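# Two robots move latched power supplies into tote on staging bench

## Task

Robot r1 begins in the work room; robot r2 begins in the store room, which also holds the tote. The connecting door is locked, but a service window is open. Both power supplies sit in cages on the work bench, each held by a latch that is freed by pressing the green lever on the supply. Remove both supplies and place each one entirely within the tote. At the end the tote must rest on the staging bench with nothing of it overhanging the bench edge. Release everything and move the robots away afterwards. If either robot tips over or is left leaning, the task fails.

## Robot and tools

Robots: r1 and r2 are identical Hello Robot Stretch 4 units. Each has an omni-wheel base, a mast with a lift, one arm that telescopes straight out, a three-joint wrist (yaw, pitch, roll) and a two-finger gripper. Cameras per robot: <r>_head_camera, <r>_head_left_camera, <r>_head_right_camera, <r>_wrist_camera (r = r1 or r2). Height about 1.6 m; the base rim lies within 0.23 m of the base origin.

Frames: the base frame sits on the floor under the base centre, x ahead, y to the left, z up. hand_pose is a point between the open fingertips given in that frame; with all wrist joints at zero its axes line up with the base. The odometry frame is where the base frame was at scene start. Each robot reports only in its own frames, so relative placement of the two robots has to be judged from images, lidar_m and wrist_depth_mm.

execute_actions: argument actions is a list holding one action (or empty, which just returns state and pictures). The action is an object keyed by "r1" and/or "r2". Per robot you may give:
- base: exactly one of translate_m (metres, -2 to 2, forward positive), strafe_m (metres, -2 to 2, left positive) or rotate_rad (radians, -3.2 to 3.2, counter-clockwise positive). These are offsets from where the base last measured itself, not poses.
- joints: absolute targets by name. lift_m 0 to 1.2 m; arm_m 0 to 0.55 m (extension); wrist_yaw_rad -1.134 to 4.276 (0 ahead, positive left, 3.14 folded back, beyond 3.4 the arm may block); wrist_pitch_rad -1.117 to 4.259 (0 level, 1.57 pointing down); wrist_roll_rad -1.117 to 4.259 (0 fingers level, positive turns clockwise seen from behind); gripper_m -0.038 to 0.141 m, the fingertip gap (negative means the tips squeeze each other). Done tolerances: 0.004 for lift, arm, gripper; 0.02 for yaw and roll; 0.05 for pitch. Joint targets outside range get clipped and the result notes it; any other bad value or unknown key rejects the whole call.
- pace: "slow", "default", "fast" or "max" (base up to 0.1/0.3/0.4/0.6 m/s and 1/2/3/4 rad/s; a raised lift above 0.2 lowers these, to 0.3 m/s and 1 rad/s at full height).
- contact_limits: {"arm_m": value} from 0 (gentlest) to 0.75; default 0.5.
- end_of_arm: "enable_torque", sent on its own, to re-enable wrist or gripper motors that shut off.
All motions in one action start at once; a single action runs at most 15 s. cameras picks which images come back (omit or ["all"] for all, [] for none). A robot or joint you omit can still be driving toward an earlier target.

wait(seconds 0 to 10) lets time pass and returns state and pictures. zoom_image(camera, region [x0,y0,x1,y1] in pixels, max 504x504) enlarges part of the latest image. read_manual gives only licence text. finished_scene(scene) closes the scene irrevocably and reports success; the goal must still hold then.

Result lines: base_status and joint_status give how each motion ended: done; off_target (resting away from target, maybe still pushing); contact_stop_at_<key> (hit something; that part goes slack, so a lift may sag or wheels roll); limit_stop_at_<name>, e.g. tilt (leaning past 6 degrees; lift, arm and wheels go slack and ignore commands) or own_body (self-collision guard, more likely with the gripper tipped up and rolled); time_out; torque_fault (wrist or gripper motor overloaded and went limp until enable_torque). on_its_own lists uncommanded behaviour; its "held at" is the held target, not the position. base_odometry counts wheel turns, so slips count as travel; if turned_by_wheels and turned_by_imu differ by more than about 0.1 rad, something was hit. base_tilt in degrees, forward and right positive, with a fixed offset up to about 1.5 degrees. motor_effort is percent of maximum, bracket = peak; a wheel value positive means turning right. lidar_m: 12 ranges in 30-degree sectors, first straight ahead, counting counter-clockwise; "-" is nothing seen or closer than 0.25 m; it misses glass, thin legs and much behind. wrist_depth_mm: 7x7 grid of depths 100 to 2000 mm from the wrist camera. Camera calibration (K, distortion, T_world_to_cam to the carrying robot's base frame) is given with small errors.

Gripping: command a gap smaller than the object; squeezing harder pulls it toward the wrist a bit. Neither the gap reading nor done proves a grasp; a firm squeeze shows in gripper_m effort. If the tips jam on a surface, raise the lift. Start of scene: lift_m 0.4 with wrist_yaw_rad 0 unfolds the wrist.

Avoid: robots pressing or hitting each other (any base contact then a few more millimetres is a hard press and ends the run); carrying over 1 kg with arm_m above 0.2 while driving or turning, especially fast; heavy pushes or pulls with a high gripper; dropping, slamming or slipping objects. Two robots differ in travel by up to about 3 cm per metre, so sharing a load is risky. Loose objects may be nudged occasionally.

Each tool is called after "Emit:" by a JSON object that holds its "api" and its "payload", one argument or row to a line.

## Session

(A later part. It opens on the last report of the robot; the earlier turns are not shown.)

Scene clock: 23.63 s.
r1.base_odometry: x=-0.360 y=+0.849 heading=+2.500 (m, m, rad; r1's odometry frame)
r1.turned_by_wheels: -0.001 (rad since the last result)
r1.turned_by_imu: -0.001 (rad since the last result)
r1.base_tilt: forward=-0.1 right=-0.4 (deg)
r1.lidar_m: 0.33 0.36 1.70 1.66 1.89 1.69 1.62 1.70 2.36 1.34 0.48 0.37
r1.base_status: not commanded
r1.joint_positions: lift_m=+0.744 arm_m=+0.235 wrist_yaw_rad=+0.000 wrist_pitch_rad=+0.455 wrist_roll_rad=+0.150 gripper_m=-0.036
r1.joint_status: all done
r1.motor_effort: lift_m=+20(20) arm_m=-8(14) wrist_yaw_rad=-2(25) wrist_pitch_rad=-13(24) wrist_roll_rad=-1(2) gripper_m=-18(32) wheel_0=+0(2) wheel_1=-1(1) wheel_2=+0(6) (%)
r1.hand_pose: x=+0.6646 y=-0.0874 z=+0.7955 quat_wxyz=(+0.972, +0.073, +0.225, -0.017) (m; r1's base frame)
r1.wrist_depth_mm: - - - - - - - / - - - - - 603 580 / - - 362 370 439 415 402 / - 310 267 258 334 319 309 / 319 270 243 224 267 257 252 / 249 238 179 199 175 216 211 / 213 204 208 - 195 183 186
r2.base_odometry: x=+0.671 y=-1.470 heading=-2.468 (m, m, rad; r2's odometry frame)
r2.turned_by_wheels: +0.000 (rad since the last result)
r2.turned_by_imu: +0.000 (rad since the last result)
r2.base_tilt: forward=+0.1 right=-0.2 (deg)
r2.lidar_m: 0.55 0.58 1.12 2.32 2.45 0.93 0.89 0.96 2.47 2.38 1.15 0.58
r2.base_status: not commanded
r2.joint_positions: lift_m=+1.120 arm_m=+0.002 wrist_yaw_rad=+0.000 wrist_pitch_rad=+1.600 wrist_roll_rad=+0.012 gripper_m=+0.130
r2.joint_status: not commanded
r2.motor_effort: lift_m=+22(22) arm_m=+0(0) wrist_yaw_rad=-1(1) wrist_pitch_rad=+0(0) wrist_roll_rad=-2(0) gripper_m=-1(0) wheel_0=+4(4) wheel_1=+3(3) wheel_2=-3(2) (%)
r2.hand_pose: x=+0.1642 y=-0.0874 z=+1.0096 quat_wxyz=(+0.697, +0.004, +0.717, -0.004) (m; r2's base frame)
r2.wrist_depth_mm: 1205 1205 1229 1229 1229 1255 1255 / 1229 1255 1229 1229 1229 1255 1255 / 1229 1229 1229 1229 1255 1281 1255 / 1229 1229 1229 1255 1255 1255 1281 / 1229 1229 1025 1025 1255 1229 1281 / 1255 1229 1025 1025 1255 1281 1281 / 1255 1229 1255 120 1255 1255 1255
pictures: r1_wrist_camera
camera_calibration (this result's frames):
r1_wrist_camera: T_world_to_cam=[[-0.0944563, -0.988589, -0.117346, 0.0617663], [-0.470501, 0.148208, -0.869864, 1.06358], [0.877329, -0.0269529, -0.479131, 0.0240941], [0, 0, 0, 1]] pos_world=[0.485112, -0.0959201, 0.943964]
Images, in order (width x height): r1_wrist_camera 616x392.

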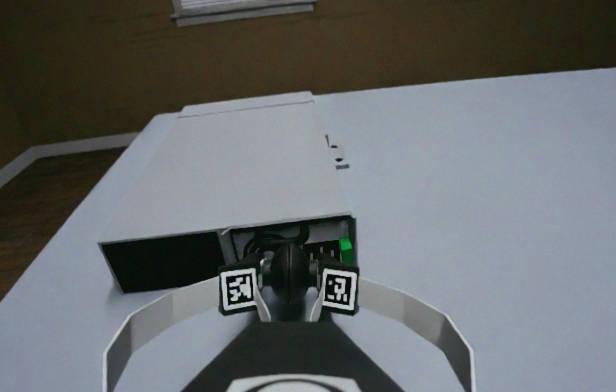

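Emit:
{"api": "execute_actions", "payload": {
  "actions": [
    {"r1":{"base":{"strafe_m":-0.013},"joints":{"arm_m":0.205,"lift_m":0.754,"gripper_m":0.062,"wrist_yaw_rad":0.05,"wrist_roll_rad":0.12}},"r2":{"base":{"translate_m":0.17}}}
  ],
  "cameras": []
}}

Emit:
{"api": "execute_actions", "payload": {
  "actions": [
    {"r1":{"joints":{"arm_m":0.225},"contact_limits":{"arm_m":0.2}}}
  ],
  "cameras": ["r1_wrist_camera"]
}}

Emit:
{"api": "zoom_image", "payload": {
  "camera": "r1_wrist_camera",
  "region": [180,190,410,320]
}}

Scene clock: 25.80 s.
r1.base_odometry: x=-0.353 y=+0.860 heading=+2.500 (m, m, rad; r1's odometry frame)
r1.turned_by_wheels: +0.000 (rad since the last result)
r1.turned_by_imu: +0.000 (rad since the last result)
r1.base_tilt: forward=-0.1 right=-0.4 (deg)
r1.lidar_m: 0.33 0.36 1.71 1.66 1.92 1.71 1.62 1.72 2.35 1.34 0.48 0.37
r1.base_status: done
r1.joint_positions: lift_m=+0.754 arm_m=+0.207 wrist_yaw_rad=+0.050 wrist_pitch_rad=+0.452 wrist_roll_rad=+0.120 gripper_m=+0.062
r1.joint_status: all done
r1.motor_effort: lift_m=+23(23) arm_m=-9(11) wrist_yaw_rad=-1(8) wrist_pitch_rad=-7(14) wrist_roll_rad=-4(5) gripper_m=-2(23) wheel_0=-1(3) wheel_1=+0(6) wheel_2=+0(0) (%)
r1.hand_pose: x=+0.6410 y=-0.0744 z=+0.8059 quat_wxyz=(+0.973, +0.053, +0.225, +0.011) (m; r1's base frame)
r1.wrist_depth_mm: - - - - - - - / - - - - - - - / - - 392 384 477 462 452 / - 377 289 281 362 349 342 / 1464 298 276 274 285 282 276 / 257 255 234 238 199 236 229 / 220 214 219 - 210 198 200
r2.base_odometry: x=+0.538 y=-1.576 heading=-2.467 (m, m, rad; r2's odometry frame)
r2.turned_by_wheels: +0.000 (rad since the last result)
r2.turned_by_imu: +0.001 (rad since the last result)
r2.base_tilt: forward=+0.1 right=-0.3 (deg)
r2.lidar_m: 0.39 0.40 0.90 2.35 2.42 1.13 1.06 1.14 2.48 2.38 0.59 0.41
r2.base_status: done
r2.joint_positions: lift_m=+1.120 arm_m=+0.002 wrist_yaw_rad=+0.000 wrist_pitch_rad=+1.600 wrist_roll_rad=+0.012 gripper_m=+0.130
r2.joint_status: not commanded
r2.motor_effort: lift_m=+23(22) arm_m=+0(1) wrist_yaw_rad=-1(1) wrist_pitch_rad=+0(0) wrist_roll_rad=-2(0) gripper_m=+0(1) wheel_0=+3(7) wheel_1=+1(6) wheel_2=-2(13) (%)
r2.hand_pose: x=+0.1642 y=-0.0874 z=+1.0096 quat_wxyz=(+0.697, +0.004, +0.717, -0.004) (m; r2's base frame)
r2.wrist_depth_mm: 878 891 904 917 946 960 1008 / 1205 1229 1229 1229 1229 1229 1229 / 1229 1229 1229 1229 1255 1255 1255 / 1229 1229 1229 1229 1255 1255 1255 / 1229 1255 1025 1042 1255 1255 1255 / 1229 1255 1008 1042 1281 1281 1255 / 1229 1205 1255 120 1255 1255 1281
pictures: none
No camera images: the call's "cameras" was empty. Leave "cameras" out to get every camera's image.

Scene clock: 26.53 s.
r1.base_odometry: x=-0.353 y=+0.860 heading=+2.500 (m, m, rad; r1's odometry frame)
r1.turned_by_wheels: +0.000 (rad since the last result)
r1.turned_by_imu: +0.000 (rad since the last result)
r1.base_tilt: forward=-0.1 right=-0.4 (deg)
r1.lidar_m: 0.34 0.37 1.69 1.65 1.93 1.71 1.64 1.71 2.40 1.33 0.52 0.36
r1.base_status: not commanded
r1.joint_positions: lift_m=+0.754 arm_m=+0.223 wrist_yaw_rad=+0.050 wrist_pitch_rad=+0.452 wrist_roll_rad=+0.120 gripper_m=+0.062
r1.joint_status: all done
r1.motor_effort: lift_m=+23(23) arm_m=+9(9) wrist_yaw_rad=-1(1) wrist_pitch_rad=-6(6) wrist_roll_rad=-1(2) gripper_m=-3(3) wheel_0=-1(1) wheel_1=-1(0) wheel_2=+0(0) (%)
r1.contact_limits: arm_m 0.2
r1.hand_pose: x=+0.6579 y=-0.0743 z=+0.8059 quat_wxyz=(+0.973, +0.053, +0.225, +0.011) (m; r1's base frame)
r1.wrist_depth_mm: - - - - - - - / - - - - - - - / - - 392 384 477 466 452 / - 377 290 279 362 351 338 / 1464 287 250 251 285 281 273 / 259 254 234 238 198 235 229 / 220 214 219 - 210 198 199
r2.base_odometry: x=+0.538 y=-1.576 heading=-2.467 (m, m, rad; r2's odometry frame)
r2.turned_by_wheels: +0.000 (rad since the last result)
r2.turned_by_imu: +0.000 (rad since the last result)
r2.base_tilt: forward=+0.1 right=-0.2 (deg)
r2.lidar_m: 0.38 0.38 0.92 2.34 2.45 1.14 1.07 1.14 2.48 2.39 0.59 0.43
r2.base_status: not commanded
r2.joint_positions: lift_m=+1.120 arm_m=+0.002 wrist_yaw_rad=+0.000 wrist_pitch_rad=+1.600 wrist_roll_rad=+0.012 gripper_m=+0.130
r2.joint_status: not commanded
r2.motor_effort: lift_m=+23(23) arm_m=+0(1) wrist_yaw_rad=-1(1) wrist_pitch_rad=+0(0) wrist_roll_rad=-2(1) gripper_m=+0(0) wheel_0=+3(3) wheel_1=+1(1) wheel_2=-2(2) (%)
r2.hand_pose: x=+0.1642 y=-0.0874 z=+1.0096 quat_wxyz=(+0.697, +0.004, +0.717, -0.004) (m; r2's base frame)
r2.wrist_depth_mm: 878 891 917 931 946 960 1008 / 1229 1229 1229 1255 1255 1255 1229 / 1255 1229 1229 1255 1255 1255 1255 / 1255 1229 1229 1229 1255 1255 1281 / 1205 1229 1025 1025 1255 1229 1229 / 1255 1229 1025 1025 1255 1281 1255 / 1255 1229 1229 119 1255 1281 1255
pictures: r1_wrist_camera
camera_calibration (this result's frames):
r1_wrist_camera: T_world_to_cam=[[-0.0317067, -0.995337, -0.0910961, 0.0123162], [-0.475601, 0.0951867, -0.874496, 1.07064], [0.87909, 0.0155979, -0.476401, 0.035155], [0, 0, 0, 1]] pos_world=[0.478684, -0.0902005, 0.954143]
Images, in order (width x height): r1_wrist_camera 616x392.

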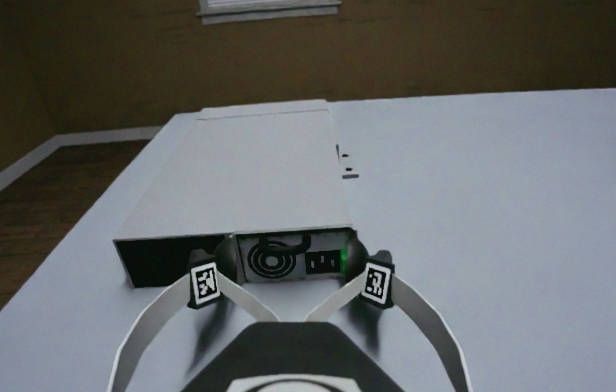

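Region (180, 190, 410, 320) of r1_wrist_camera's 616x392 image, scaled by 2.191; it fills the top 285 rows of this view, and the rest is white.

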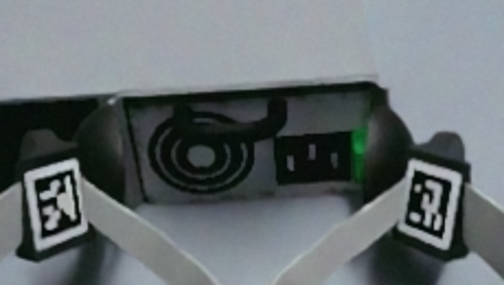

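Emit:
{"api": "execute_actions", "payload": {
  "actions": [
    {"r1":{"joints":{"gripper_m":0.04},"pace":"slow"}}
  ],
  "cameras": []
}}

Emit:
{"api": "execute_actions", "payload": {
  "actions": [
    {"r1":{"joints":{"arm_m":0.237},"pace":"slow","contact_limits":{"arm_m":0.3}}}
  ],
  "cameras": ["r1_wrist_camera"]
}}

Emit:
{"api": "zoom_image", "payload": {
  "camera": "r1_wrist_camera",
  "region": [180,190,410,320]
}}

Scene clock: 27.90 s.
r1.base_odometry: x=-0.353 y=+0.860 heading=+2.500 (m, m, rad; r1's odometry frame)
r1.turned_by_wheels: +0.000 (rad since the last result)
r1.turned_by_imu: +0.000 (rad since the last result)
r1.base_tilt: forward=-0.1 right=-0.3 (deg)
r1.lidar_m: 0.35 0.33 1.73 1.65 1.95 1.70 1.63 1.69 2.39 1.33 0.50 0.37
r1.base_status: not commanded
r1.joint_positions: lift_m=+0.754 arm_m=+0.223 wrist_yaw_rad=+0.047 wrist_pitch_rad=+0.452 wrist_roll_rad=+0.120 gripper_m=+0.040
r1.joint_status: all done
r1.motor_effort: lift_m=+22(23) arm_m=+9(9) wrist_yaw_rad=+9(8) wrist_pitch_rad=-8(7) wrist_roll_rad=-2(4) gripper_m=-4(7) wheel_0=-2(2) wheel_1=-1(1) wheel_2=+0(0) (%)
r1.hand_pose: x=+0.6576 y=-0.0752 z=+0.8059 quat_wxyz=(+0.973, +0.053, +0.225, +0.009) (m; r1's base frame)
r1.wrist_depth_mm: - - - - - - - / - - - - - - - / - - 392 389 480 459 449 / - 359 289 281 359 347 342 / 345 287 251 250 289 281 274 / 258 254 197 238 198 235 230 / 220 214 218 - 209 199 199
r2.base_odometry: x=+0.538 y=-1.576 heading=-2.467 (m, m, rad; r2's odometry frame)
r2.turned_by_wheels: +0.000 (rad since the last result)
r2.turned_by_imu: +0.000 (rad since the last result)
r2.base_tilt: forward=+0.2 right=-0.2 (deg)
r2.lidar_m: 0.40 0.42 0.89 2.35 2.44 1.12 1.06 1.16 2.49 2.37 0.60 0.43
r2.base_status: not commanded
r2.joint_positions: lift_m=+1.120 arm_m=+0.002 wrist_yaw_rad=+0.000 wrist_pitch_rad=+1.600 wrist_roll_rad=+0.012 gripper_m=+0.130
r2.joint_status: not commanded
r2.motor_effort: lift_m=+22(22) arm_m=-1(0) wrist_yaw_rad=-1(1) wrist_pitch_rad=+0(1) wrist_roll_rad=-2(0) gripper_m=-1(0) wheel_0=+3(3) wheel_1=+1(1) wheel_2=-2(2) (%)
r2.hand_pose: x=+0.1642 y=-0.0874 z=+1.0096 quat_wxyz=(+0.697, +0.004, +0.717, -0.004) (m; r2's base frame)
r2.wrist_depth_mm: 891 891 904 917 946 976 1008 / 1229 1229 1229 1255 1255 1255 1229 / 1229 1229 1255 1229 1229 1229 1281 / 1229 1255 1229 1281 1255 1229 1281 / 1229 1255 1025 1025 1255 1255 1281 / 1255 1229 1042 1042 1229 1255 1255 / 1229 1281 1255 120 1255 1281 1255
pictures: none
No camera images: the call's "cameras" was empty. Leave "cameras" out to get every camera's image.

Scene clock: 28.87 s.
r1.base_odometry: x=-0.353 y=+0.860 heading=+2.499 (m, m, rad; r1's odometry frame)
r1.turned_by_wheels: +0.000 (rad since the last result)
r1.turned_by_imu: +0.000 (rad since the last result)
r1.base_tilt: forward=-0.1 right=-0.4 (deg)
r1.lidar_m: 0.34 0.35 1.70 1.65 1.95 1.69 1.63 1.71 2.40 1.36 0.51 0.36
r1.base_status: not commanded
r1.joint_positions: lift_m=+0.754 arm_m=+0.235 wrist_yaw_rad=+0.043 wrist_pitch_rad=+0.456 wrist_roll_rad=+0.120 gripper_m=+0.040
r1.joint_status: all done
r1.on_its_own: wrist_yaw_rad is at rest, and its effort (+16) is outside its rest range (-13 to +13)
r1.motor_effort: lift_m=+22(22) arm_m=+13(13) wrist_yaw_rad=+16(17) wrist_pitch_rad=-17(19) wrist_roll_rad=-2(2) gripper_m=-4(3) wheel_0=-2(2) wheel_1=-1(1) wheel_2=-4(4) (%)
r1.contact_limits: arm_m 0.3
r1.hand_pose: x=+0.6682 y=-0.0761 z=+0.8050 quat_wxyz=(+0.972, +0.054, +0.227, +0.008) (m; r1's base frame)
r1.wrist_depth_mm: - - - - - - - / - - - - - - - / - - 384 392 473 455 449 / - 355 286 281 357 347 338 / 332 277 236 240 286 278 273 / 256 252 231 236 190 233 228 / 217 213 218 - 208 197 198
r2.base_odometry: x=+0.538 y=-1.576 heading=-2.467 (m, m, rad; r2's odometry frame)
r2.turned_by_wheels: +0.000 (rad since the last result)
r2.turned_by_imu: +0.000 (rad since the last result)
r2.base_tilt: forward=+0.1 right=-0.2 (deg)
r2.lidar_m: 0.39 0.40 0.90 2.34 2.42 1.11 1.08 1.13 2.48 2.38 0.57 0.43
r2.base_status: not commanded
r2.joint_positions: lift_m=+1.120 arm_m=+0.002 wrist_yaw_rad=+0.000 wrist_pitch_rad=+1.600 wrist_roll_rad=+0.012 gripper_m=+0.130
r2.joint_status: not commanded
r2.motor_effort: lift_m=+22(22) arm_m=-1(0) wrist_yaw_rad=-1(1) wrist_pitch_rad=-1(1) wrist_roll_rad=+0(1) gripper_m=+0(1) wheel_0=+3(3) wheel_1=+1(1) wheel_2=-2(2) (%)
r2.hand_pose: x=+0.1642 y=-0.0874 z=+1.0096 quat_wxyz=(+0.697, +0.004, +0.717, -0.004) (m; r2's base frame)
r2.wrist_depth_mm: 878 904 904 931 946 976 1025 / 1229 1255 1229 1229 1255 1255 1229 / 1229 1229 1255 1255 1255 1229 1255 / 1229 1255 1229 1255 1229 1281 1255 / 1229 1229 1025 1025 1255 1255 1281 / 1229 1229 1025 1025 1229 1281 1281 / 1229 1229 1229 119 1255 1255 1281
pictures: r1_wrist_camera
camera_calibration (this result's frames):
r1_wrist_camera: T_world_to_cam=[[-0.0385472, -0.995147, -0.0905401, 0.0149296], [-0.478182, 0.0979298, -0.872784, 1.07546], [0.877414, 0.00965132, -0.479637, 0.0289171], [0, 0, 0, 1]] pos_world=[0.489468, -0.0907414, 0.953863]
Images, in order (width x height): r1_wrist_camera 616x392.

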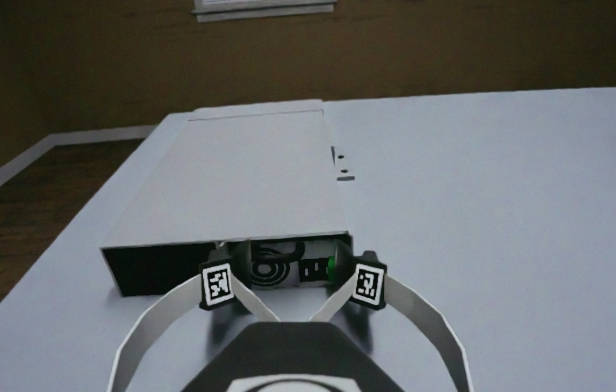

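Region (180, 190, 410, 320) of r1_wrist_camera's 616x392 image, scaled by 2.191; it fills the top 285 rows of this view, and the rest is white.

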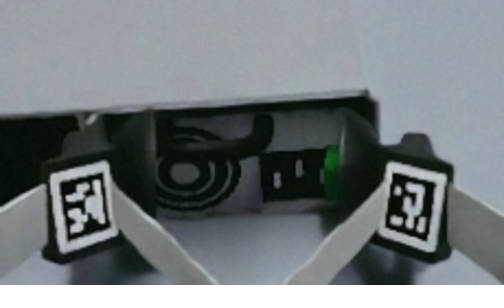

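Emit:
{"api": "execute_actions", "payload": {
  "actions": [
    {"r1":{"joints":{"gripper_m":0.027,"arm_m":0.241},"pace":"slow","contact_limits":{"arm_m":0.3}}}
  ],
  "cameras": []
}}

Emit:
{"api": "execute_actions", "payload": {
  "actions": [
    {"r1":{"joints":{"gripper_m":-0.005,"lift_m":0.751,"arm_m":0.247},"pace":"slow","contact_limits":{"arm_m":0.3}}}
  ],
  "cameras": []
}}

Emit:
{"api": "execute_actions", "payload": {
  "actions": [
    {"r1":{"joints":{"gripper_m":-0.037,"lift_m":0.746,"arm_m":0.254},"pace":"slow","contact_limits":{"arm_m":0.3}}}
  ],
  "cameras": ["r1_wrist_camera"]
}}

Emit:
{"api": "execute_actions", "payload": {
  "actions": [
    {"r1":{"joints":{"lift_m":0.744,"arm_m":0.24},"pace":"slow"}}
  ],
  "cameras": ["r1_wrist_camera"]
}}

Emit:
{"api": "zoom_image", "payload": {
  "camera": "r1_wrist_camera",
  "region": [180,190,410,320]
}}

Scene clock: 30.10 s.
r1.base_odometry: x=-0.353 y=+0.860 heading=+2.499 (m, m, rad; r1's odometry frame)
r1.turned_by_wheels: +0.000 (rad since the last result)
r1.turned_by_imu: +0.000 (rad since the last result)
r1.base_tilt: forward=-0.1 right=-0.3 (deg)
r1.lidar_m: 0.33 0.37 1.73 1.67 1.91 1.70 1.61 1.72 2.40 1.33 0.49 0.34
r1.base_status: not commanded
r1.joint_positions: lift_m=+0.754 arm_m=+0.238 wrist_yaw_rad=+0.042 wrist_pitch_rad=+0.459 wrist_roll_rad=+0.120 gripper_m=+0.027
r1.joint_status: all done
r1.on_its_own: wrist_yaw_rad is at rest, and its effort (+22) is outside its rest range (-13 to +13); wrist_pitch_rad is at rest, and its effort (-27) is outside its rest range (-23 to +23)
r1.motor_effort: lift_m=+22(22) arm_m=+15(16) wrist_yaw_rad=+22(25) wrist_pitch_rad=-27(28) wrist_roll_rad=+0(0) gripper_m=-12(10) wheel_0=-2(2) wheel_1=+0(1) wheel_2=-7(7) (%)
r1.contact_limits: arm_m 0.3
r1.hand_pose: x=+0.6713 y=-0.0765 z=+0.8042 quat_wxyz=(+0.972, +0.054, +0.228, +0.007) (m; r1's base frame)
r1.wrist_depth_mm: - - - - - - - / - - - - - - - / - - 379 377 459 449 445 / - 351 282 276 353 342 338 / 324 276 236 237 283 276 270 / 253 241 191 235 196 231 226 / 216 211 216 - 207 196 197
r2.base_odometry: x=+0.538 y=-1.576 heading=-2.467 (m, m, rad; r2's odometry frame)
r2.turned_by_wheels: +0.000 (rad since the last result)
r2.turned_by_imu: +0.000 (rad since the last result)
r2.base_tilt: forward=+0.1 right=-0.2 (deg)
r2.lidar_m: 0.40 0.40 0.85 2.34 2.43 1.13 1.05 1.14 2.46 2.38 0.59 0.42
r2.base_status: not commanded
r2.joint_positions: lift_m=+1.120 arm_m=+0.002 wrist_yaw_rad=+0.000 wrist_pitch_rad=+1.600 wrist_roll_rad=+0.012 gripper_m=+0.130
r2.joint_status: not commanded
r2.motor_effort: lift_m=+23(23) arm_m=-1(0) wrist_yaw_rad=-1(1) wrist_pitch_rad=+0(0) wrist_roll_rad=-2(1) gripper_m=+1(0) wheel_0=+3(3) wheel_1=+1(1) wheel_2=-2(3) (%)
r2.hand_pose: x=+0.1642 y=-0.0874 z=+1.0096 quat_wxyz=(+0.697, +0.004, +0.717, -0.004) (m; r2's base frame)
r2.wrist_depth_mm: 891 891 904 917 946 976 991 / 1205 1229 1229 1229 1255 1255 1255 / 1229 1229 1229 1255 1255 1229 1255 / 1229 1205 1255 1229 1255 1255 1255 / 1205 1229 1025 1025 1255 1281 1255 / 1229 1229 1025 1025 1255 1281 1255 / 1229 1229 1255 119 1255 1229 1255
pictures: none
No camera images: the call's "cameras" was empty. Leave "cameras" out to get every camera's image.

Scene clock: 31.60 s.
r1.base_odometry: x=-0.353 y=+0.860 heading=+2.500 (m, m, rad; r1's odometry frame)
r1.turned_by_wheels: +0.000 (rad since the last result)
r1.turned_by_imu: +0.001 (rad since the last result)
r1.base_tilt: forward=-0.1 right=-0.3 (deg)
r1.lidar_m: 0.35 0.32 1.68 1.68 1.94 1.69 1.63 1.69 2.36 1.33 0.51 0.37
r1.base_status: not commanded
r1.joint_positions: lift_m=+0.751 arm_m=+0.245 wrist_yaw_rad=+0.046 wrist_pitch_rad=+0.461 wrist_roll_rad=+0.120 gripper_m=-0.004
r1.joint_status: all done
r1.on_its_own: wrist_pitch_rad is at rest, and its effort (-32) is outside its rest range (-23 to +23)
r1.motor_effort: lift_m=+16(20) arm_m=+13(17) wrist_yaw_rad=+10(26) wrist_pitch_rad=-32(33) wrist_roll_rad=+0(1) gripper_m=-21(23) wheel_0=+2(1) wheel_1=+2(2) wheel_2=-7(9) (%)
r1.contact_limits: arm_m 0.3
r1.hand_pose: x=+0.6777 y=-0.0755 z=+0.8012 quat_wxyz=(+0.972, +0.053, +0.229, +0.009) (m; r1's base frame)
r1.wrist_depth_mm: - - - - - - - / - - - - - - - / - - 368 357 455 436 430 / - 312 272 264 345 334 327 / 315 268 228 231 276 271 264 / 248 228 209 231 188 224 221 / 213 208 212 - 204 193 193
r2.base_odometry: x=+0.538 y=-1.576 heading=-2.467 (m, m, rad; r2's odometry frame)
r2.turned_by_wheels: +0.000 (rad since the last result)
r2.turned_by_imu: +0.000 (rad since the last result)
r2.base_tilt: forward=+0.1 right=-0.2 (deg)
r2.lidar_m: 0.40 0.42 0.85 2.35 2.41 1.13 1.06 1.14 2.49 2.39 0.58 0.43
r2.base_status: not commanded
r2.joint_positions: lift_m=+1.120 arm_m=+0.002 wrist_yaw_rad=+0.000 wrist_pitch_rad=+1.600 wrist_roll_rad=+0.012 gripper_m=+0.130
r2.joint_status: not commanded
r2.motor_effort: lift_m=+22(23) arm_m=+0(0) wrist_yaw_rad=-1(1) wrist_pitch_rad=-1(0) wrist_roll_rad=-1(0) gripper_m=+0(1) wheel_0=+3(3) wheel_1=+1(1) wheel_2=-2(2) (%)
r2.hand_pose: x=+0.1642 y=-0.0874 z=+1.0096 quat_wxyz=(+0.697, +0.004, +0.717, -0.004) (m; r2's base frame)
r2.wrist_depth_mm: 891 891 917 917 960 991 1008 / 1229 1229 1229 1255 1255 1255 1255 / 1229 1229 1229 1255 1255 1255 1281 / 1229 1229 1229 1255 1255 1255 1255 / 1205 1255 1025 1008 1255 1281 1281 / 1255 1255 1025 1042 1255 1281 1255 / 1229 1229 1255 119 1255 1255 1255
pictures: none
No camera images: the call's "cameras" was empty. Leave "cameras" out to get every camera's image.

Scene clock: 32.87 s.
r1.base_odometry: x=-0.352 y=+0.860 heading=+2.500 (m, m, rad; r1's odometry frame)
r1.turned_by_wheels: +0.000 (rad since the last result)
r1.turned_by_imu: +0.000 (rad since the last result)
r1.base_tilt: forward=-0.1 right=-0.4 (deg)
r1.lidar_m: 0.32 0.37 1.69 1.68 1.92 1.71 1.63 1.70 2.38 1.36 0.47 0.34
r1.base_status: not commanded
r1.joint_positions: lift_m=+0.746 arm_m=+0.252 wrist_yaw_rad=+0.045 wrist_pitch_rad=+0.460 wrist_roll_rad=+0.119 gripper_m=-0.036
r1.joint_status: all done
r1.on_its_own: wrist_pitch_rad is at rest, and its effort (-28) is outside its rest range (-23 to +23)
r1.motor_effort: lift_m=+16(16) arm_m=+13(18) wrist_yaw_rad=+11(22) wrist_pitch_rad=-28(31) wrist_roll_rad=+2(1) gripper_m=-27(26) wheel_0=+2(2) wheel_1=+2(2) wheel_2=-7(8) (%)
r1.contact_limits: arm_m 0.3
r1.hand_pose: x=+0.6848 y=-0.0756 z=+0.7965 quat_wxyz=(+0.972, +0.053, +0.229, +0.009) (m; r1's base frame)
r1.wrist_depth_mm: - - - - - - - / - - - - - - - / - - 357 349 445 427 421 / - 303 264 256 338 327 319 / 301 237 220 224 268 263 259 / 242 163 194 225 184 211 216 / 204 204 207 - 198 189 190
r2.base_odometry: x=+0.538 y=-1.576 heading=-2.467 (m, m, rad; r2's odometry frame)
r2.turned_by_wheels: +0.000 (rad since the last result)
r2.turned_by_imu: +0.000 (rad since the last result)
r2.base_tilt: forward=+0.1 right=-0.3 (deg)
r2.lidar_m: 0.39 0.40 0.88 2.33 2.43 1.14 1.07 1.16 2.48 2.38 0.59 0.40
r2.base_status: not commanded
r2.joint_positions: lift_m=+1.120 arm_m=+0.002 wrist_yaw_rad=+0.000 wrist_pitch_rad=+1.600 wrist_roll_rad=+0.012 gripper_m=+0.130
r2.joint_status: not commanded
r2.motor_effort: lift_m=+23(23) arm_m=+0(0) wrist_yaw_rad=-1(1) wrist_pitch_rad=+0(0) wrist_roll_rad=-1(2) gripper_m=-1(1) wheel_0=+3(3) wheel_1=+1(1) wheel_2=-2(2) (%)
r2.hand_pose: x=+0.1642 y=-0.0874 z=+1.0096 quat_wxyz=(+0.697, +0.004, +0.717, -0.004) (m; r2's base frame)
r2.wrist_depth_mm: 891 904 904 931 946 991 1008 / 1255 1229 1255 1229 1229 1229 1255 / 1229 1229 1229 1255 1229 1255 1255 / 1255 1229 1255 1255 1255 1255 1255 / 1255 1255 1025 1042 1255 1255 1308 / 1229 1229 1008 1025 1255 1281 1255 / 1255 1229 1229 120 1255 1255 1281
pictures: r1_wrist_camera
camera_calibration (this result's frames):
r1_wrist_camera: T_world_to_cam=[[-0.0364713, -0.995301, -0.089699, 0.0132401], [-0.481552, 0.0961539, -0.871127, 1.07682], [0.875658, 0.0114236, -0.482796, 0.0141617], [0, 0, 0, 1]] pos_world=[0.506628, -0.0905245, 0.946073]
Images, in order (width x height): r1_wrist_camera 616x392.

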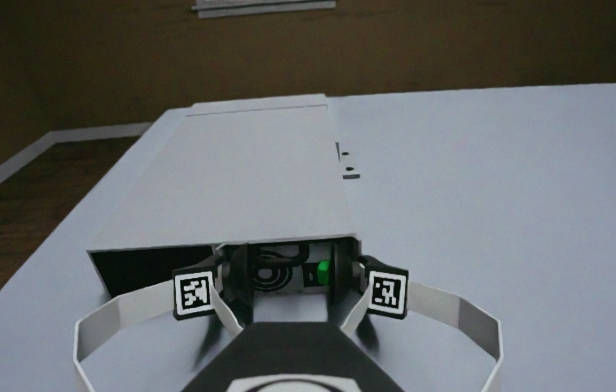

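Scene clock: 33.90 s.
r1.base_odometry: x=-0.353 y=+0.860 heading=+2.500 (m, m, rad; r1's odometry frame)
r1.turned_by_wheels: +0.000 (rad since the last result)
r1.turned_by_imu: +0.001 (rad since the last result)
r1.base_tilt: forward=+0.0 right=-0.4 (deg)
r1.lidar_m: 0.34 0.36 1.72 1.65 1.94 1.71 1.61 1.74 2.42 1.35 0.50 0.34
r1.base_status: not commanded
r1.joint_positions: lift_m=+0.744 arm_m=+0.242 wrist_yaw_rad=+0.053 wrist_pitch_rad=+0.451 wrist_roll_rad=+0.119 gripper_m=-0.036
r1.joint_status: all done
r1.motor_effort: lift_m=+17(18) arm_m=-12(12) wrist_yaw_rad=-10(13) wrist_pitch_rad=-5(28) wrist_roll_rad=+2(0) gripper_m=-33(32) wheel_0=+0(2) wheel_1=+0(2) wheel_2=+2(7) (%)
r1.hand_pose: x=+0.6768 y=-0.0736 z=+0.7966 quat_wxyz=(+0.973, +0.052, +0.225, +0.012) (m; r1's base frame)
r1.wrist_depth_mm: - - - - - - - / - - - - - - - / - - 366 357 452 439 430 / - 342 270 262 343 329 324 / 312 265 230 227 272 266 262 / 246 163 196 227 183 213 218 / 211 204 209 - 200 190 192
r2.base_odometry: x=+0.538 y=-1.576 heading=-2.467 (m, m, rad; r2's odometry frame)
r2.turned_by_wheels: +0.000 (rad since the last result)
r2.turned_by_imu: +0.000 (rad since the last result)
r2.base_tilt: forward=+0.1 right=-0.2 (deg)
r2.lidar_m: 0.40 0.42 0.88 2.34 2.44 1.13 1.07 1.15 2.49 2.37 0.60 0.43
r2.base_status: not commanded
r2.joint_positions: lift_m=+1.120 arm_m=+0.002 wrist_yaw_rad=+0.000 wrist_pitch_rad=+1.600 wrist_roll_rad=+0.012 gripper_m=+0.130
r2.joint_status: not commanded
r2.motor_effort: lift_m=+23(23) arm_m=-1(0) wrist_yaw_rad=-1(1) wrist_pitch_rad=-1(1) wrist_roll_rad=-2(0) gripper_m=+0(0) wheel_0=+3(3) wheel_1=+1(1) wheel_2=-2(3) (%)
r2.hand_pose: x=+0.1642 y=-0.0874 z=+1.0096 quat_wxyz=(+0.697, +0.004, +0.717, -0.004) (m; r2's base frame)
r2.wrist_depth_mm: 878 891 904 931 931 976 1008 / 1229 1205 1229 1255 1255 1255 1255 / 1229 1229 1229 1229 1255 1255 1255 / 1229 1255 1229 1255 1229 1255 1281 / 1229 1229 1042 1025 1255 1255 1255 / 1205 1205 1025 1042 1255 1229 1281 / 1255 1255 1255 119 1255 1255 1281
pictures: r1_wrist_camera
camera_calibration (this result's frames):
r1_wrist_camera: T_world_to_cam=[[-0.0285595, -0.99551, -0.0902485, 0.00993982], [-0.474929, 0.0929577, -0.875101, 1.07129], [0.879561, 0.0178692, -0.475451, 0.0131504], [0, 0, 0, 1]] pos_world=[0.497503, -0.0899244, 0.944636]
Images, in order (width x height): r1_wrist_camera 616x392.

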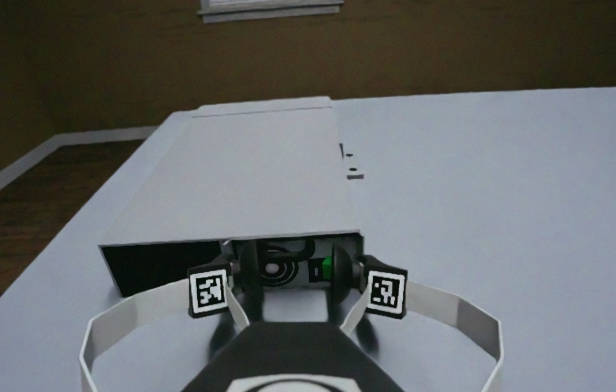

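Region (180, 190, 410, 320) of r1_wrist_camera's 616x392 image, scaled by 2.191; it fills the top 285 rows of this view, and the rest is white.

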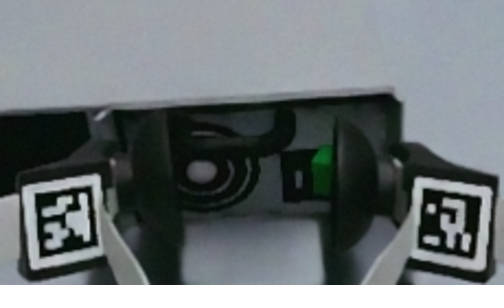

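Emit:
{"api": "execute_actions", "payload": {
  "actions": [
    {"r1":{"joints":{"lift_m":0.742,"arm_m":0.232},"pace":"slow"}}
  ],
  "cameras": ["r1_wrist_camera"]
}}

Emit:
{"api": "zoom_image", "payload": {
  "camera": "r1_wrist_camera",
  "region": [180,190,410,320]
}}

Scene clock: 34.87 s.
r1.base_odometry: x=-0.353 y=+0.860 heading=+2.500 (m, m, rad; r1's odometry frame)
r1.turned_by_wheels: +0.000 (rad since the last result)
r1.turned_by_imu: +0.000 (rad since the last result)
r1.base_tilt: forward=-0.1 right=-0.3 (deg)
r1.lidar_m: 0.33 0.37 1.70 1.67 1.95 1.72 1.64 1.70 2.43 1.33 0.51 0.37
r1.base_status: not commanded
r1.joint_positions: lift_m=+0.742 arm_m=+0.233 wrist_yaw_rad=+0.049 wrist_pitch_rad=+0.456 wrist_roll_rad=+0.120 gripper_m=-0.036
r1.joint_status: all done
r1.motor_effort: lift_m=+20(21) arm_m=-8(11) wrist_yaw_rad=+1(20) wrist_pitch_rad=-17(23) wrist_roll_rad=+2(1) gripper_m=-18(33) wheel_0=+0(1) wheel_1=-1(1) wheel_2=-1(5) (%)
r1.hand_pose: x=+0.6673 y=-0.0746 z=+0.7932 quat_wxyz=(+0.972, +0.053, +0.227, +0.010) (m; r1's base frame)
r1.wrist_depth_mm: - - - - - - - / - - - - - - 609 / - - 351 342 442 421 418 / - 282 259 250 332 320 314 / 298 270 257 221 264 258 254 / 238 227 179 199 175 216 211 / 204 198 204 - 193 183 187
r2.base_odometry: x=+0.538 y=-1.576 heading=-2.467 (m, m, rad; r2's odometry frame)
r2.turned_by_wheels: +0.000 (rad since the last result)
r2.turned_by_imu: +0.000 (rad since the last result)
r2.base_tilt: forward=+0.1 right=-0.2 (deg)
r2.lidar_m: 0.39 0.41 0.90 2.35 2.45 1.10 1.07 1.13 2.51 2.39 0.60 0.43
r2.base_status: not commanded
r2.joint_positions: lift_m=+1.120 arm_m=+0.002 wrist_yaw_rad=+0.000 wrist_pitch_rad=+1.600 wrist_roll_rad=+0.012 gripper_m=+0.130
r2.joint_status: not commanded
r2.motor_effort: lift_m=+23(23) arm_m=+0(0) wrist_yaw_rad=-1(1) wrist_pitch_rad=+0(0) wrist_roll_rad=-1(2) gripper_m=-1(1) wheel_0=+3(3) wheel_1=+1(1) wheel_2=-3(2) (%)
r2.hand_pose: x=+0.1642 y=-0.0874 z=+1.0096 quat_wxyz=(+0.697, +0.004, +0.717, -0.004) (m; r2's base frame)
r2.wrist_depth_mm: 878 891 904 931 946 976 1008 / 1205 1229 1229 1255 1229 1255 1255 / 1229 1229 1229 1255 1255 1255 1255 / 1205 1255 1229 1255 1229 1255 1255 / 1229 1255 1025 1025 1229 1281 1255 / 1229 1229 1025 1042 1255 1255 1255 / 1229 1229 1255 120 1281 1281 1255
pictures: r1_wrist_camera
camera_calibration (this result's frames):
r1_wrist_camera: T_world_to_cam=[[-0.0326708, -0.99536, -0.0905093, 0.0114063], [-0.478788, 0.0950771, -0.872767, 1.06476], [0.877322, 0.0148208, -0.479672, 0.0244842], [0, 0, 0, 1]] pos_world=[0.488687, -0.0902439, 0.942066]
Images, in order (width x height): r1_wrist_camera 616x392.

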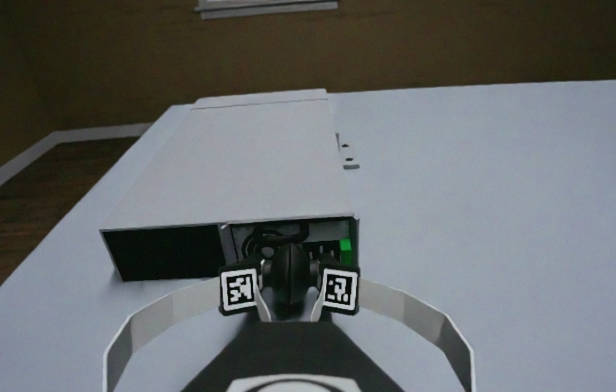

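Region (180, 190, 410, 320) of r1_wrist_camera's 616x392 image, scaled by 2.191; it fills the top 285 rows of this view, and the rest is white.

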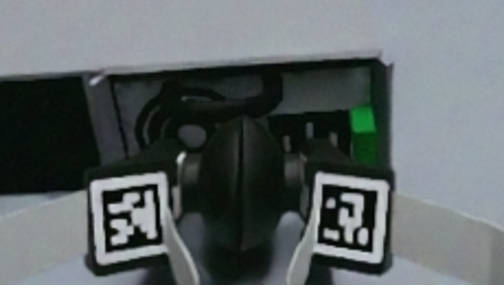

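Emit:
{"api": "execute_actions", "payload": {
  "actions": [
    {"r1":{"base":{"strafe_m":-0.011},"joints":{"arm_m":0.2,"lift_m":0.758,"gripper_m":0.064,"wrist_yaw_rad":0.09,"wrist_roll_rad":0.22}}}
  ],
  "cameras": []
}}

Emit:
{"api": "execute_actions", "payload": {
  "actions": [
    {"r1":{"joints":{"arm_m":0.223},"contact_limits":{"arm_m":0.2}}}
  ],
  "cameras": ["r1_wrist_camera"]
}}

Emit:
{"api": "zoom_image", "payload": {
  "camera": "r1_wrist_camera",
  "region": [180,190,410,320]
}}

Scene clock: 37.27 s.
r1.base_odometry: x=-0.346 y=+0.869 heading=+2.500 (m, m, rad; r1's odometry frame)
r1.turned_by_wheels: +0.000 (rad since the last result)
r1.turned_by_imu: +0.000 (rad since the last result)
r1.base_tilt: forward=-0.1 right=-0.4 (deg)
r1.lidar_m: 0.33 0.36 1.73 1.68 1.95 1.70 1.61 1.74 2.41 1.33 0.50 0.38
r1.base_status: done
r1.joint_positions: lift_m=+0.758 arm_m=+0.202 wrist_yaw_rad=+0.090 wrist_pitch_rad=+0.452 wrist_roll_rad=+0.220 gripper_m=+0.064
r1.joint_status: all done
r1.motor_effort: lift_m=+22(24) arm_m=-9(8) wrist_yaw_rad=+0(7) wrist_pitch_rad=-9(19) wrist_roll_rad=+1(1) gripper_m=-1(19) wheel_0=+0(5) wheel_1=+2(9) wheel_2=+0(2) (%)
r1.hand_pose: x=+0.6387 y=-0.0638 z=+0.8099 quat_wxyz=(+0.969, +0.097, +0.227, +0.019) (m; r1's base frame)
r1.wrist_depth_mm: - - - - - - - / - - - - - 597 544 / - - 427 397 459 421 397 / - 459 307 289 349 332 310 / 1756 317 271 279 277 268 257 / 291 270 244 244 221 227 219 / 242 230 230 - 208 193 191
r2.base_odometry: x=+0.538 y=-1.576 heading=-2.467 (m, m, rad; r2's odometry frame)
r2.turned_by_wheels: +0.000 (rad since the last result)
r2.turned_by_imu: +0.001 (rad since the last result)
r2.base_tilt: forward=+0.1 right=-0.2 (deg)
r2.lidar_m: 0.39 0.43 0.88 2.34 2.45 1.11 1.07 1.15 2.50 2.37 0.59 0.41
r2.base_status: not commanded
r2.joint_positions: lift_m=+1.120 arm_m=+0.002 wrist_yaw_rad=+0.000 wrist_pitch_rad=+1.600 wrist_roll_rad=+0.012 gripper_m=+0.130
r2.joint_status: not commanded
r2.motor_effort: lift_m=+23(22) arm_m=+0(0) wrist_yaw_rad=-1(1) wrist_pitch_rad=-1(1) wrist_roll_rad=+0(3) gripper_m=-1(1) wheel_0=+3(3) wheel_1=+1(1) wheel_2=-3(2) (%)
r2.hand_pose: x=+0.1642 y=-0.0874 z=+1.0096 quat_wxyz=(+0.697, +0.004, +0.717, -0.004) (m; r2's base frame)
r2.wrist_depth_mm: 891 891 904 931 946 960 1008 / 1205 1229 1229 1255 1229 1229 1281 / 1205 1255 1229 1229 1255 1255 1255 / 1229 1229 1255 1229 1255 1255 1255 / 1205 1229 1025 1042 1229 1255 1255 / 1229 1229 1008 1025 1255 1255 1255 / 1229 1229 1229 119 1255 1281 1281
pictures: none
No camera images: the call's "cameras" was empty. Leave "cameras" out to get every camera's image.

Scene clock: 38.03 s.
r1.base_odometry: x=-0.346 y=+0.869 heading=+2.500 (m, m, rad; r1's odometry frame)
r1.turned_by_wheels: +0.000 (rad since the last result)
r1.turned_by_imu: +0.000 (rad since the last result)
r1.base_tilt: forward=-0.1 right=-0.4 (deg)
r1.lidar_m: 0.33 0.35 1.72 1.67 1.96 1.69 1.63 1.73 2.43 1.33 0.48 0.35
r1.base_status: not commanded
r1.joint_positions: lift_m=+0.758 arm_m=+0.221 wrist_yaw_rad=+0.090 wrist_pitch_rad=+0.452 wrist_roll_rad=+0.220 gripper_m=+0.064
r1.joint_status: all done
r1.motor_effort: lift_m=+23(23) arm_m=+9(8) wrist_yaw_rad=-1(2) wrist_pitch_rad=-8(7) wrist_roll_rad=+1(1) gripper_m=-3(3) wheel_0=+0(0) wheel_1=+1(1) wheel_2=+0(0) (%)
r1.contact_limits: arm_m 0.2
r1.hand_pose: x=+0.6586 y=-0.0637 z=+0.8099 quat_wxyz=(+0.969, +0.097, +0.227, +0.019) (m; r1's base frame)
r1.wrist_depth_mm: - - - - - - - / - - - - - 591 544 / - - 427 397 459 421 394 / - 452 307 287 349 327 314 / 1756 306 255 255 277 268 257 / 291 267 244 245 221 228 218 / 242 230 230 - 207 194 191
r2.base_odometry: x=+0.538 y=-1.576 heading=-2.467 (m, m, rad; r2's odometry frame)
r2.turned_by_wheels: +0.000 (rad since the last result)
r2.turned_by_imu: +0.000 (rad since the last result)
r2.base_tilt: forward=+0.1 right=-0.2 (deg)
r2.lidar_m: 0.38 0.42 0.87 2.33 2.42 1.13 1.07 1.15 2.49 2.40 0.59 0.42
r2.base_status: not commanded
r2.joint_positions: lift_m=+1.120 arm_m=+0.002 wrist_yaw_rad=+0.000 wrist_pitch_rad=+1.600 wrist_roll_rad=+0.012 gripper_m=+0.130
r2.joint_status: not commanded
r2.motor_effort: lift_m=+22(22) arm_m=-1(1) wrist_yaw_rad=-1(1) wrist_pitch_rad=-1(0) wrist_roll_rad=-2(3) gripper_m=-1(1) wheel_0=+3(3) wheel_1=+1(1) wheel_2=-2(2) (%)
r2.hand_pose: x=+0.1642 y=-0.0874 z=+1.0096 quat_wxyz=(+0.697, +0.004, +0.717, -0.004) (m; r2's base frame)
r2.wrist_depth_mm: 878 891 917 931 946 976 1008 / 1229 1229 1255 1255 1281 1229 1229 / 1229 1229 1229 1255 1229 1255 1255 / 1229 1229 1229 1255 1229 1255 1281 / 1229 1255 1025 1042 1229 1255 1255 / 1229 1229 1042 1025 1255 1255 1255 / 1229 1255 1255 120 1281 1281 1255
pictures: r1_wrist_camera
camera_calibration (this result's frames):
r1_wrist_camera: T_world_to_cam=[[-0.0359498, -0.983175, -0.179092, 0.0980902], [-0.480554, 0.174136, -0.859502, 1.06964], [0.876228, 0.0551644, -0.478729, 0.0425128], [0, 0, 0, 1]] pos_world=[0.480293, -0.0921668, 0.957273]
Images, in order (width x height): r1_wrist_camera 616x392.

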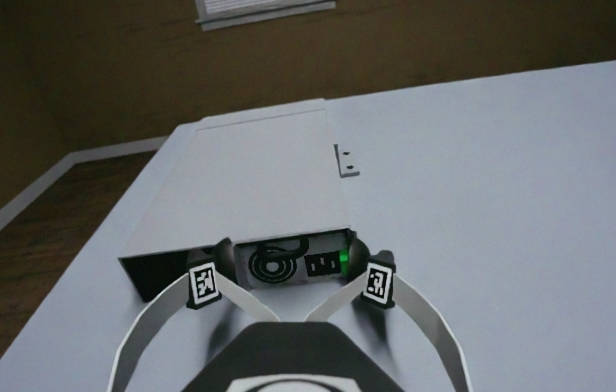

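Region (180, 190, 410, 320) of r1_wrist_camera's 616x392 image, scaled by 2.191; it fills the top 285 rows of this view, and the rest is white.

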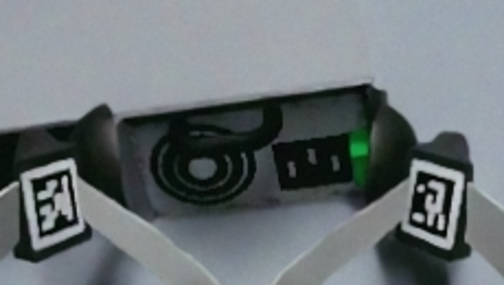

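Emit:
{"api": "execute_actions", "payload": {
  "actions": [
    {"r1":{"joints":{"gripper_m":0.038},"pace":"slow"}}
  ],
  "cameras": []
}}

Emit:
{"api": "execute_actions", "payload": {
  "actions": [
    {"r1":{"joints":{"arm_m":0.235},"pace":"slow","contact_limits":{"arm_m":0.3}}}
  ],
  "cameras": ["r1_wrist_camera"]
}}

Emit:
{"api": "execute_actions", "payload": {
  "actions": [
    {"r1":{"joints":{"gripper_m":0.0,"lift_m":0.755,"arm_m":0.242},"pace":"slow","contact_limits":{"arm_m":0.3}}}
  ],
  "cameras": []
}}

Emit:
{"api": "execute_actions", "payload": {
  "actions": [
    {"r1":{"joints":{"gripper_m":-0.037,"lift_m":0.751,"arm_m":0.249},"pace":"slow","contact_limits":{"arm_m":0.3}}}
  ],
  "cameras": ["r1_wrist_camera"]
}}

Emit:
{"api": "zoom_image", "payload": {
  "camera": "r1_wrist_camera",
  "region": [180,190,410,320]
}}

Scene clock: 39.60 s.
r1.base_odometry: x=-0.346 y=+0.869 heading=+2.500 (m, m, rad; r1's odometry frame)
r1.turned_by_wheels: +0.000 (rad since the last result)
r1.turned_by_imu: +0.000 (rad since the last result)
r1.base_tilt: forward=+0.0 right=-0.4 (deg)
r1.lidar_m: 0.34 0.37 1.71 1.68 1.95 1.70 1.60 1.72 2.39 1.32 0.50 0.37
r1.base_status: not commanded
r1.joint_positions: lift_m=+0.758 arm_m=+0.221 wrist_yaw_rad=+0.087 wrist_pitch_rad=+0.453 wrist_roll_rad=+0.220 gripper_m=+0.038
r1.joint_status: all done
r1.motor_effort: lift_m=+23(22) arm_m=+9(9) wrist_yaw_rad=+8(9) wrist_pitch_rad=-7(9) wrist_roll_rad=+0(0) gripper_m=-5(4) wheel_0=-1(1) wheel_1=+1(1) wheel_2=-1(1) (%)
r1.hand_pose: x=+0.6584 y=-0.0647 z=+0.8098 quat_wxyz=(+0.969, +0.097, +0.227, +0.017) (m; r1's base frame)
r1.wrist_depth_mm: - - - - - - - / - - - - - 591 549 / - - 418 397 455 418 394 / - 439 306 291 351 325 310 / 1756 293 258 252 282 267 257 / 290 270 190 240 196 226 217 / 241 226 230 - 206 194 192
r2.base_odometry: x=+0.538 y=-1.576 heading=-2.467 (m, m, rad; r2's odometry frame)
r2.turned_by_wheels: +0.000 (rad since the last result)
r2.turned_by_imu: +0.000 (rad since the last result)
r2.base_tilt: forward=+0.2 right=-0.2 (deg)
r2.lidar_m: 0.39 0.41 0.91 2.35 2.41 1.13 1.05 1.12 2.47 2.37 0.60 0.43
r2.base_status: not commanded
r2.joint_positions: lift_m=+1.120 arm_m=+0.002 wrist_yaw_rad=+0.000 wrist_pitch_rad=+1.600 wrist_roll_rad=+0.012 gripper_m=+0.130
r2.joint_status: not commanded
r2.motor_effort: lift_m=+23(23) arm_m=-1(0) wrist_yaw_rad=-1(1) wrist_pitch_rad=+0(0) wrist_roll_rad=+0(2) gripper_m=-1(1) wheel_0=+3(3) wheel_1=+1(1) wheel_2=-2(3) (%)
r2.hand_pose: x=+0.1642 y=-0.0874 z=+1.0096 quat_wxyz=(+0.697, +0.004, +0.717, -0.004) (m; r2's base frame)
r2.wrist_depth_mm: 878 891 904 917 960 991 1008 / 1229 1255 1229 1229 1255 1255 1255 / 1229 1229 1229 1255 1255 1255 1255 / 1229 1229 1229 1255 1255 1229 1255 / 1229 1229 1025 1025 1229 1255 1255 / 1229 1205 1025 1025 1255 1255 1255 / 1229 1255 1255 120 1255 1281 1255
pictures: none
No camera images: the call's "cameras" was empty. Leave "cameras" out to get every camera's image.

Scene clock: 40.57 s.
r1.base_odometry: x=-0.346 y=+0.869 heading=+2.499 (m, m, rad; r1's odometry frame)
r1.turned_by_wheels: +0.000 (rad since the last result)
r1.turned_by_imu: +0.000 (rad since the last result)
r1.base_tilt: forward=-0.1 right=-0.4 (deg)
r1.lidar_m: 0.32 0.38 1.71 1.68 1.94 1.68 1.63 1.71 2.38 1.34 0.50 0.35
r1.base_status: not commanded
r1.joint_positions: lift_m=+0.758 arm_m=+0.233 wrist_yaw_rad=+0.084 wrist_pitch_rad=+0.458 wrist_roll_rad=+0.220 gripper_m=+0.038
r1.joint_status: all done
r1.on_its_own: wrist_yaw_rad is at rest, and its effort (+15) is outside its rest range (-13 to +13); wrist_pitch_rad is at rest, and its effort (-24) is outside its rest range (-23 to +23)
r1.motor_effort: lift_m=+22(22) arm_m=+14(13) wrist_yaw_rad=+15(15) wrist_pitch_rad=-24(24) wrist_roll_rad=+1(0) gripper_m=-5(6) wheel_0=-1(1) wheel_1=+1(1) wheel_2=-4(4) (%)
r1.contact_limits: arm_m 0.3
r1.hand_pose: x=+0.6686 y=-0.0653 z=+0.8084 quat_wxyz=(+0.968, +0.097, +0.230, +0.016) (m; r1's base frame)
r1.wrist_depth_mm: - - - - - - - / - - - - - 574 535 / - - 407 387 445 413 389 / - 430 298 286 343 322 307 / 1708 277 242 240 279 265 255 / 285 266 199 241 196 224 215 / 241 224 228 - 205 192 190
r2.base_odometry: x=+0.538 y=-1.576 heading=-2.467 (m, m, rad; r2's odometry frame)
r2.turned_by_wheels: +0.000 (rad since the last result)
r2.turned_by_imu: +0.000 (rad since the last result)
r2.base_tilt: forward=+0.1 right=-0.2 (deg)
r2.lidar_m: 0.39 0.42 0.88 2.35 2.41 1.12 1.07 1.16 2.50 2.37 0.61 0.42
r2.base_status: not commanded
r2.joint_positions: lift_m=+1.120 arm_m=+0.002 wrist_yaw_rad=+0.000 wrist_pitch_rad=+1.600 wrist_roll_rad=+0.012 gripper_m=+0.130
r2.joint_status: not commanded
r2.motor_effort: lift_m=+22(23) arm_m=-1(1) wrist_yaw_rad=-1(1) wrist_pitch_rad=+0(0) wrist_roll_rad=+0(0) gripper_m=-1(0) wheel_0=+3(3) wheel_1=+1(1) wheel_2=-3(2) (%)
r2.hand_pose: x=+0.1642 y=-0.0874 z=+1.0096 quat_wxyz=(+0.697, +0.004, +0.717, -0.004) (m; r2's base frame)
r2.wrist_depth_mm: 891 891 904 931 946 976 991 / 1205 1229 1255 1255 1255 1255 1281 / 1229 1255 1229 1229 1229 1255 1255 / 1229 1229 1255 1229 1255 1255 1255 / 1229 1229 1042 1042 1255 1281 1255 / 1229 1255 1025 1042 1229 1255 1255 / 1255 1229 1255 120 1255 1255 1255
pictures: r1_wrist_camera
camera_calibration (this result's frames):
r1_wrist_camera: T_world_to_cam=[[-0.0424068, -0.983053, -0.17835, 0.100403], [-0.484534, 0.176349, -0.856813, 1.07407], [0.873744, 0.050082, -0.483801, 0.038561], [0, 0, 0, 1]] pos_world=[0.49099, -0.0926403, 0.95684]
Images, in order (width x height): r1_wrist_camera 616x392.

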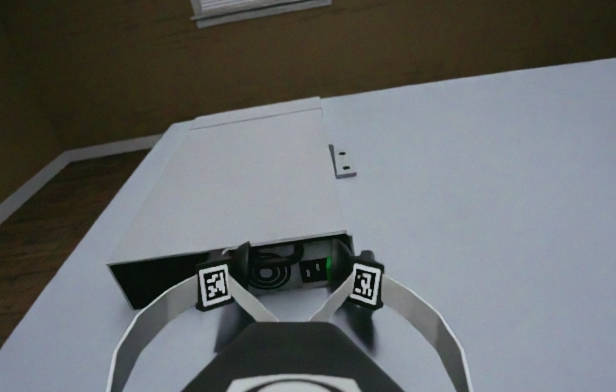

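Scene clock: 42.27 s.
r1.base_odometry: x=-0.346 y=+0.869 heading=+2.500 (m, m, rad; r1's odometry frame)
r1.turned_by_wheels: +0.000 (rad since the last result)
r1.turned_by_imu: +0.001 (rad since the last result)
r1.base_tilt: forward=-0.1 right=-0.3 (deg)
r1.lidar_m: 0.35 0.36 1.71 1.66 1.96 1.68 1.64 1.71 2.41 1.36 0.50 0.34
r1.base_status: not commanded
r1.joint_positions: lift_m=+0.755 arm_m=+0.240 wrist_yaw_rad=+0.086 wrist_pitch_rad=+0.461 wrist_roll_rad=+0.219 gripper_m=+0.001
r1.joint_status: all done
r1.on_its_own: wrist_pitch_rad is at rest, and its effort (-33) is outside its rest range (-23 to +23)
r1.motor_effort: lift_m=+17(22) arm_m=+13(19) wrist_yaw_rad=+10(23) wrist_pitch_rad=-33(35) wrist_roll_rad=+1(2) gripper_m=-20(22) wheel_0=+2(2) wheel_1=+3(4) wheel_2=-7(9) (%)
r1.contact_limits: arm_m 0.3
r1.hand_pose: x=+0.6755 y=-0.0648 z=+0.8052 quat_wxyz=(+0.968, +0.097, +0.231, +0.017) (m; r1's base frame)
r1.wrist_depth_mm: - - - - - - - / - - - - - 554 517 / - - 389 370 436 402 373 / - 402 290 274 334 315 298 / 1661 265 235 236 273 258 249 / 277 243 201 237 186 217 211 / 232 220 223 - 202 187 186
r2.base_odometry: x=+0.538 y=-1.576 heading=-2.467 (m, m, rad; r2's odometry frame)
r2.turned_by_wheels: +0.000 (rad since the last result)
r2.turned_by_imu: +0.000 (rad since the last result)
r2.base_tilt: forward=+0.1 right=-0.2 (deg)
r2.lidar_m: 0.39 0.41 0.88 2.33 2.45 1.13 1.06 1.12 2.48 2.38 0.60 0.42
r2.base_status: not commanded
r2.joint_positions: lift_m=+1.120 arm_m=+0.002 wrist_yaw_rad=+0.000 wrist_pitch_rad=+1.600 wrist_roll_rad=+0.012 gripper_m=+0.130
r2.joint_status: not commanded
r2.motor_effort: lift_m=+23(23) arm_m=-1(1) wrist_yaw_rad=-1(1) wrist_pitch_rad=-1(0) wrist_roll_rad=-1(3) gripper_m=+0(1) wheel_0=+3(3) wheel_1=+1(1) wheel_2=-2(3) (%)
r2.hand_pose: x=+0.1642 y=-0.0874 z=+1.0096 quat_wxyz=(+0.697, +0.004, +0.717, -0.004) (m; r2's base frame)
r2.wrist_depth_mm: 878 891 904 931 946 976 1008 / 1229 1229 1229 1255 1229 1229 1255 / 1229 1229 1229 1255 1229 1229 1281 / 1229 1229 1255 1229 1281 1255 1255 / 1229 1229 1025 1042 1229 1255 1255 / 1229 1229 1042 1025 1255 1255 1281 / 1229 1255 1229 119 1281 1281 1255
pictures: none
No camera images: the call's "cameras" was empty. Leave "cameras" out to get every camera's image.

Scene clock: 43.67 s.
r1.base_odometry: x=-0.346 y=+0.869 heading=+2.500 (m, m, rad; r1's odometry frame)
r1.turned_by_wheels: +0.000 (rad since the last result)
r1.turned_by_imu: +0.000 (rad since the last result)
r1.base_tilt: forward=+0.0 right=-0.4 (deg)
r1.lidar_m: 0.34 0.36 1.72 1.68 1.94 1.69 1.63 1.69 2.38 1.34 0.48 0.35
r1.base_status: not commanded
r1.joint_positions: lift_m=+0.751 arm_m=+0.247 wrist_yaw_rad=+0.088 wrist_pitch_rad=+0.460 wrist_roll_rad=+0.219 gripper_m=-0.036
r1.joint_status: all done
r1.on_its_own: wrist_pitch_rad is at rest, and its effort (-30) is outside its rest range (-23 to +23)
r1.motor_effort: lift_m=+17(17) arm_m=+13(22) wrist_yaw_rad=+5(17) wrist_pitch_rad=-30(34) wrist_roll_rad=+3(0) gripper_m=-27(28) wheel_0=+2(3) wheel_1=+4(3) wheel_2=-6(8) (%)
r1.contact_limits: arm_m 0.3
r1.hand_pose: x=+0.6827 y=-0.0645 z=+0.8013 quat_wxyz=(+0.968, +0.096, +0.231, +0.017) (m; r1's base frame)
r1.wrist_depth_mm: - - - - - - - / - - - - - 549 512 / - - 382 362 424 392 370 / - 387 281 265 329 307 294 / 1661 250 226 226 264 254 243 / 272 170 192 232 180 207 206 / 227 220 218 - 197 184 183
r2.base_odometry: x=+0.538 y=-1.576 heading=-2.467 (m, m, rad; r2's odometry frame)
r2.turned_by_wheels: +0.000 (rad since the last result)
r2.turned_by_imu: +0.000 (rad since the last result)
r2.base_tilt: forward=+0.0 right=-0.2 (deg)
r2.lidar_m: 0.39 0.39 0.90 2.35 2.45 1.14 1.06 1.16 2.49 2.39 0.58 0.43
r2.base_status: not commanded
r2.joint_positions: lift_m=+1.120 arm_m=+0.002 wrist_yaw_rad=+0.000 wrist_pitch_rad=+1.600 wrist_roll_rad=+0.012 gripper_m=+0.130
r2.joint_status: not commanded
r2.motor_effort: lift_m=+22(23) arm_m=-1(0) wrist_yaw_rad=-1(1) wrist_pitch_rad=+0(0) wrist_roll_rad=-3(1) gripper_m=+0(1) wheel_0=+3(3) wheel_1=+1(1) wheel_2=-3(2) (%)
r2.hand_pose: x=+0.1642 y=-0.0874 z=+1.0096 quat_wxyz=(+0.697, +0.004, +0.717, -0.004) (m; r2's base frame)
r2.wrist_depth_mm: 878 891 917 931 946 991 1008 / 1229 1229 1229 1229 1255 1255 1255 / 1229 1229 1229 1255 1229 1229 1255 / 1229 1229 1229 1255 1255 1281 1255 / 1229 1255 1025 1025 1229 1255 1255 / 1229 1229 1025 1042 1255 1255 1255 / 1229 1229 1229 120 1281 1255 1255
pictures: r1_wrist_camera
camera_calibration (this result's frames):
r1_wrist_camera: T_world_to_cam=[[-0.0395553, -0.983299, -0.177647, 0.0979816], [-0.487005, 0.174212, -0.855848, 1.07542], [0.872503, 0.0526617, -0.485763, 0.0253227], [0, 0, 0, 1]] pos_world=[0.505518, -0.0923394, 0.950104]
Images, in order (width x height): r1_wrist_camera 616x392.

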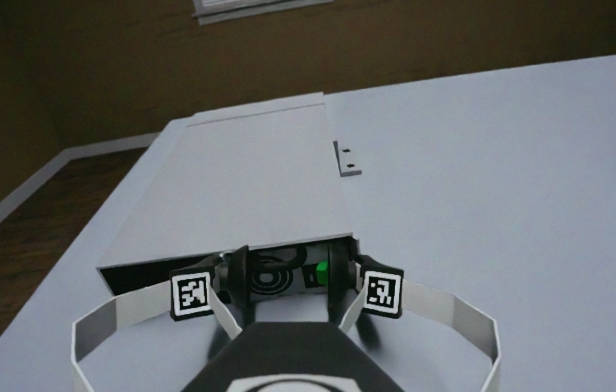

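Region (180, 190, 410, 320) of r1_wrist_camera's 616x392 image, scaled by 2.191; it fills the top 285 rows of this view, and the rest is white.

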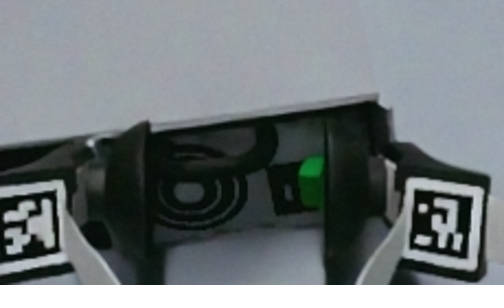

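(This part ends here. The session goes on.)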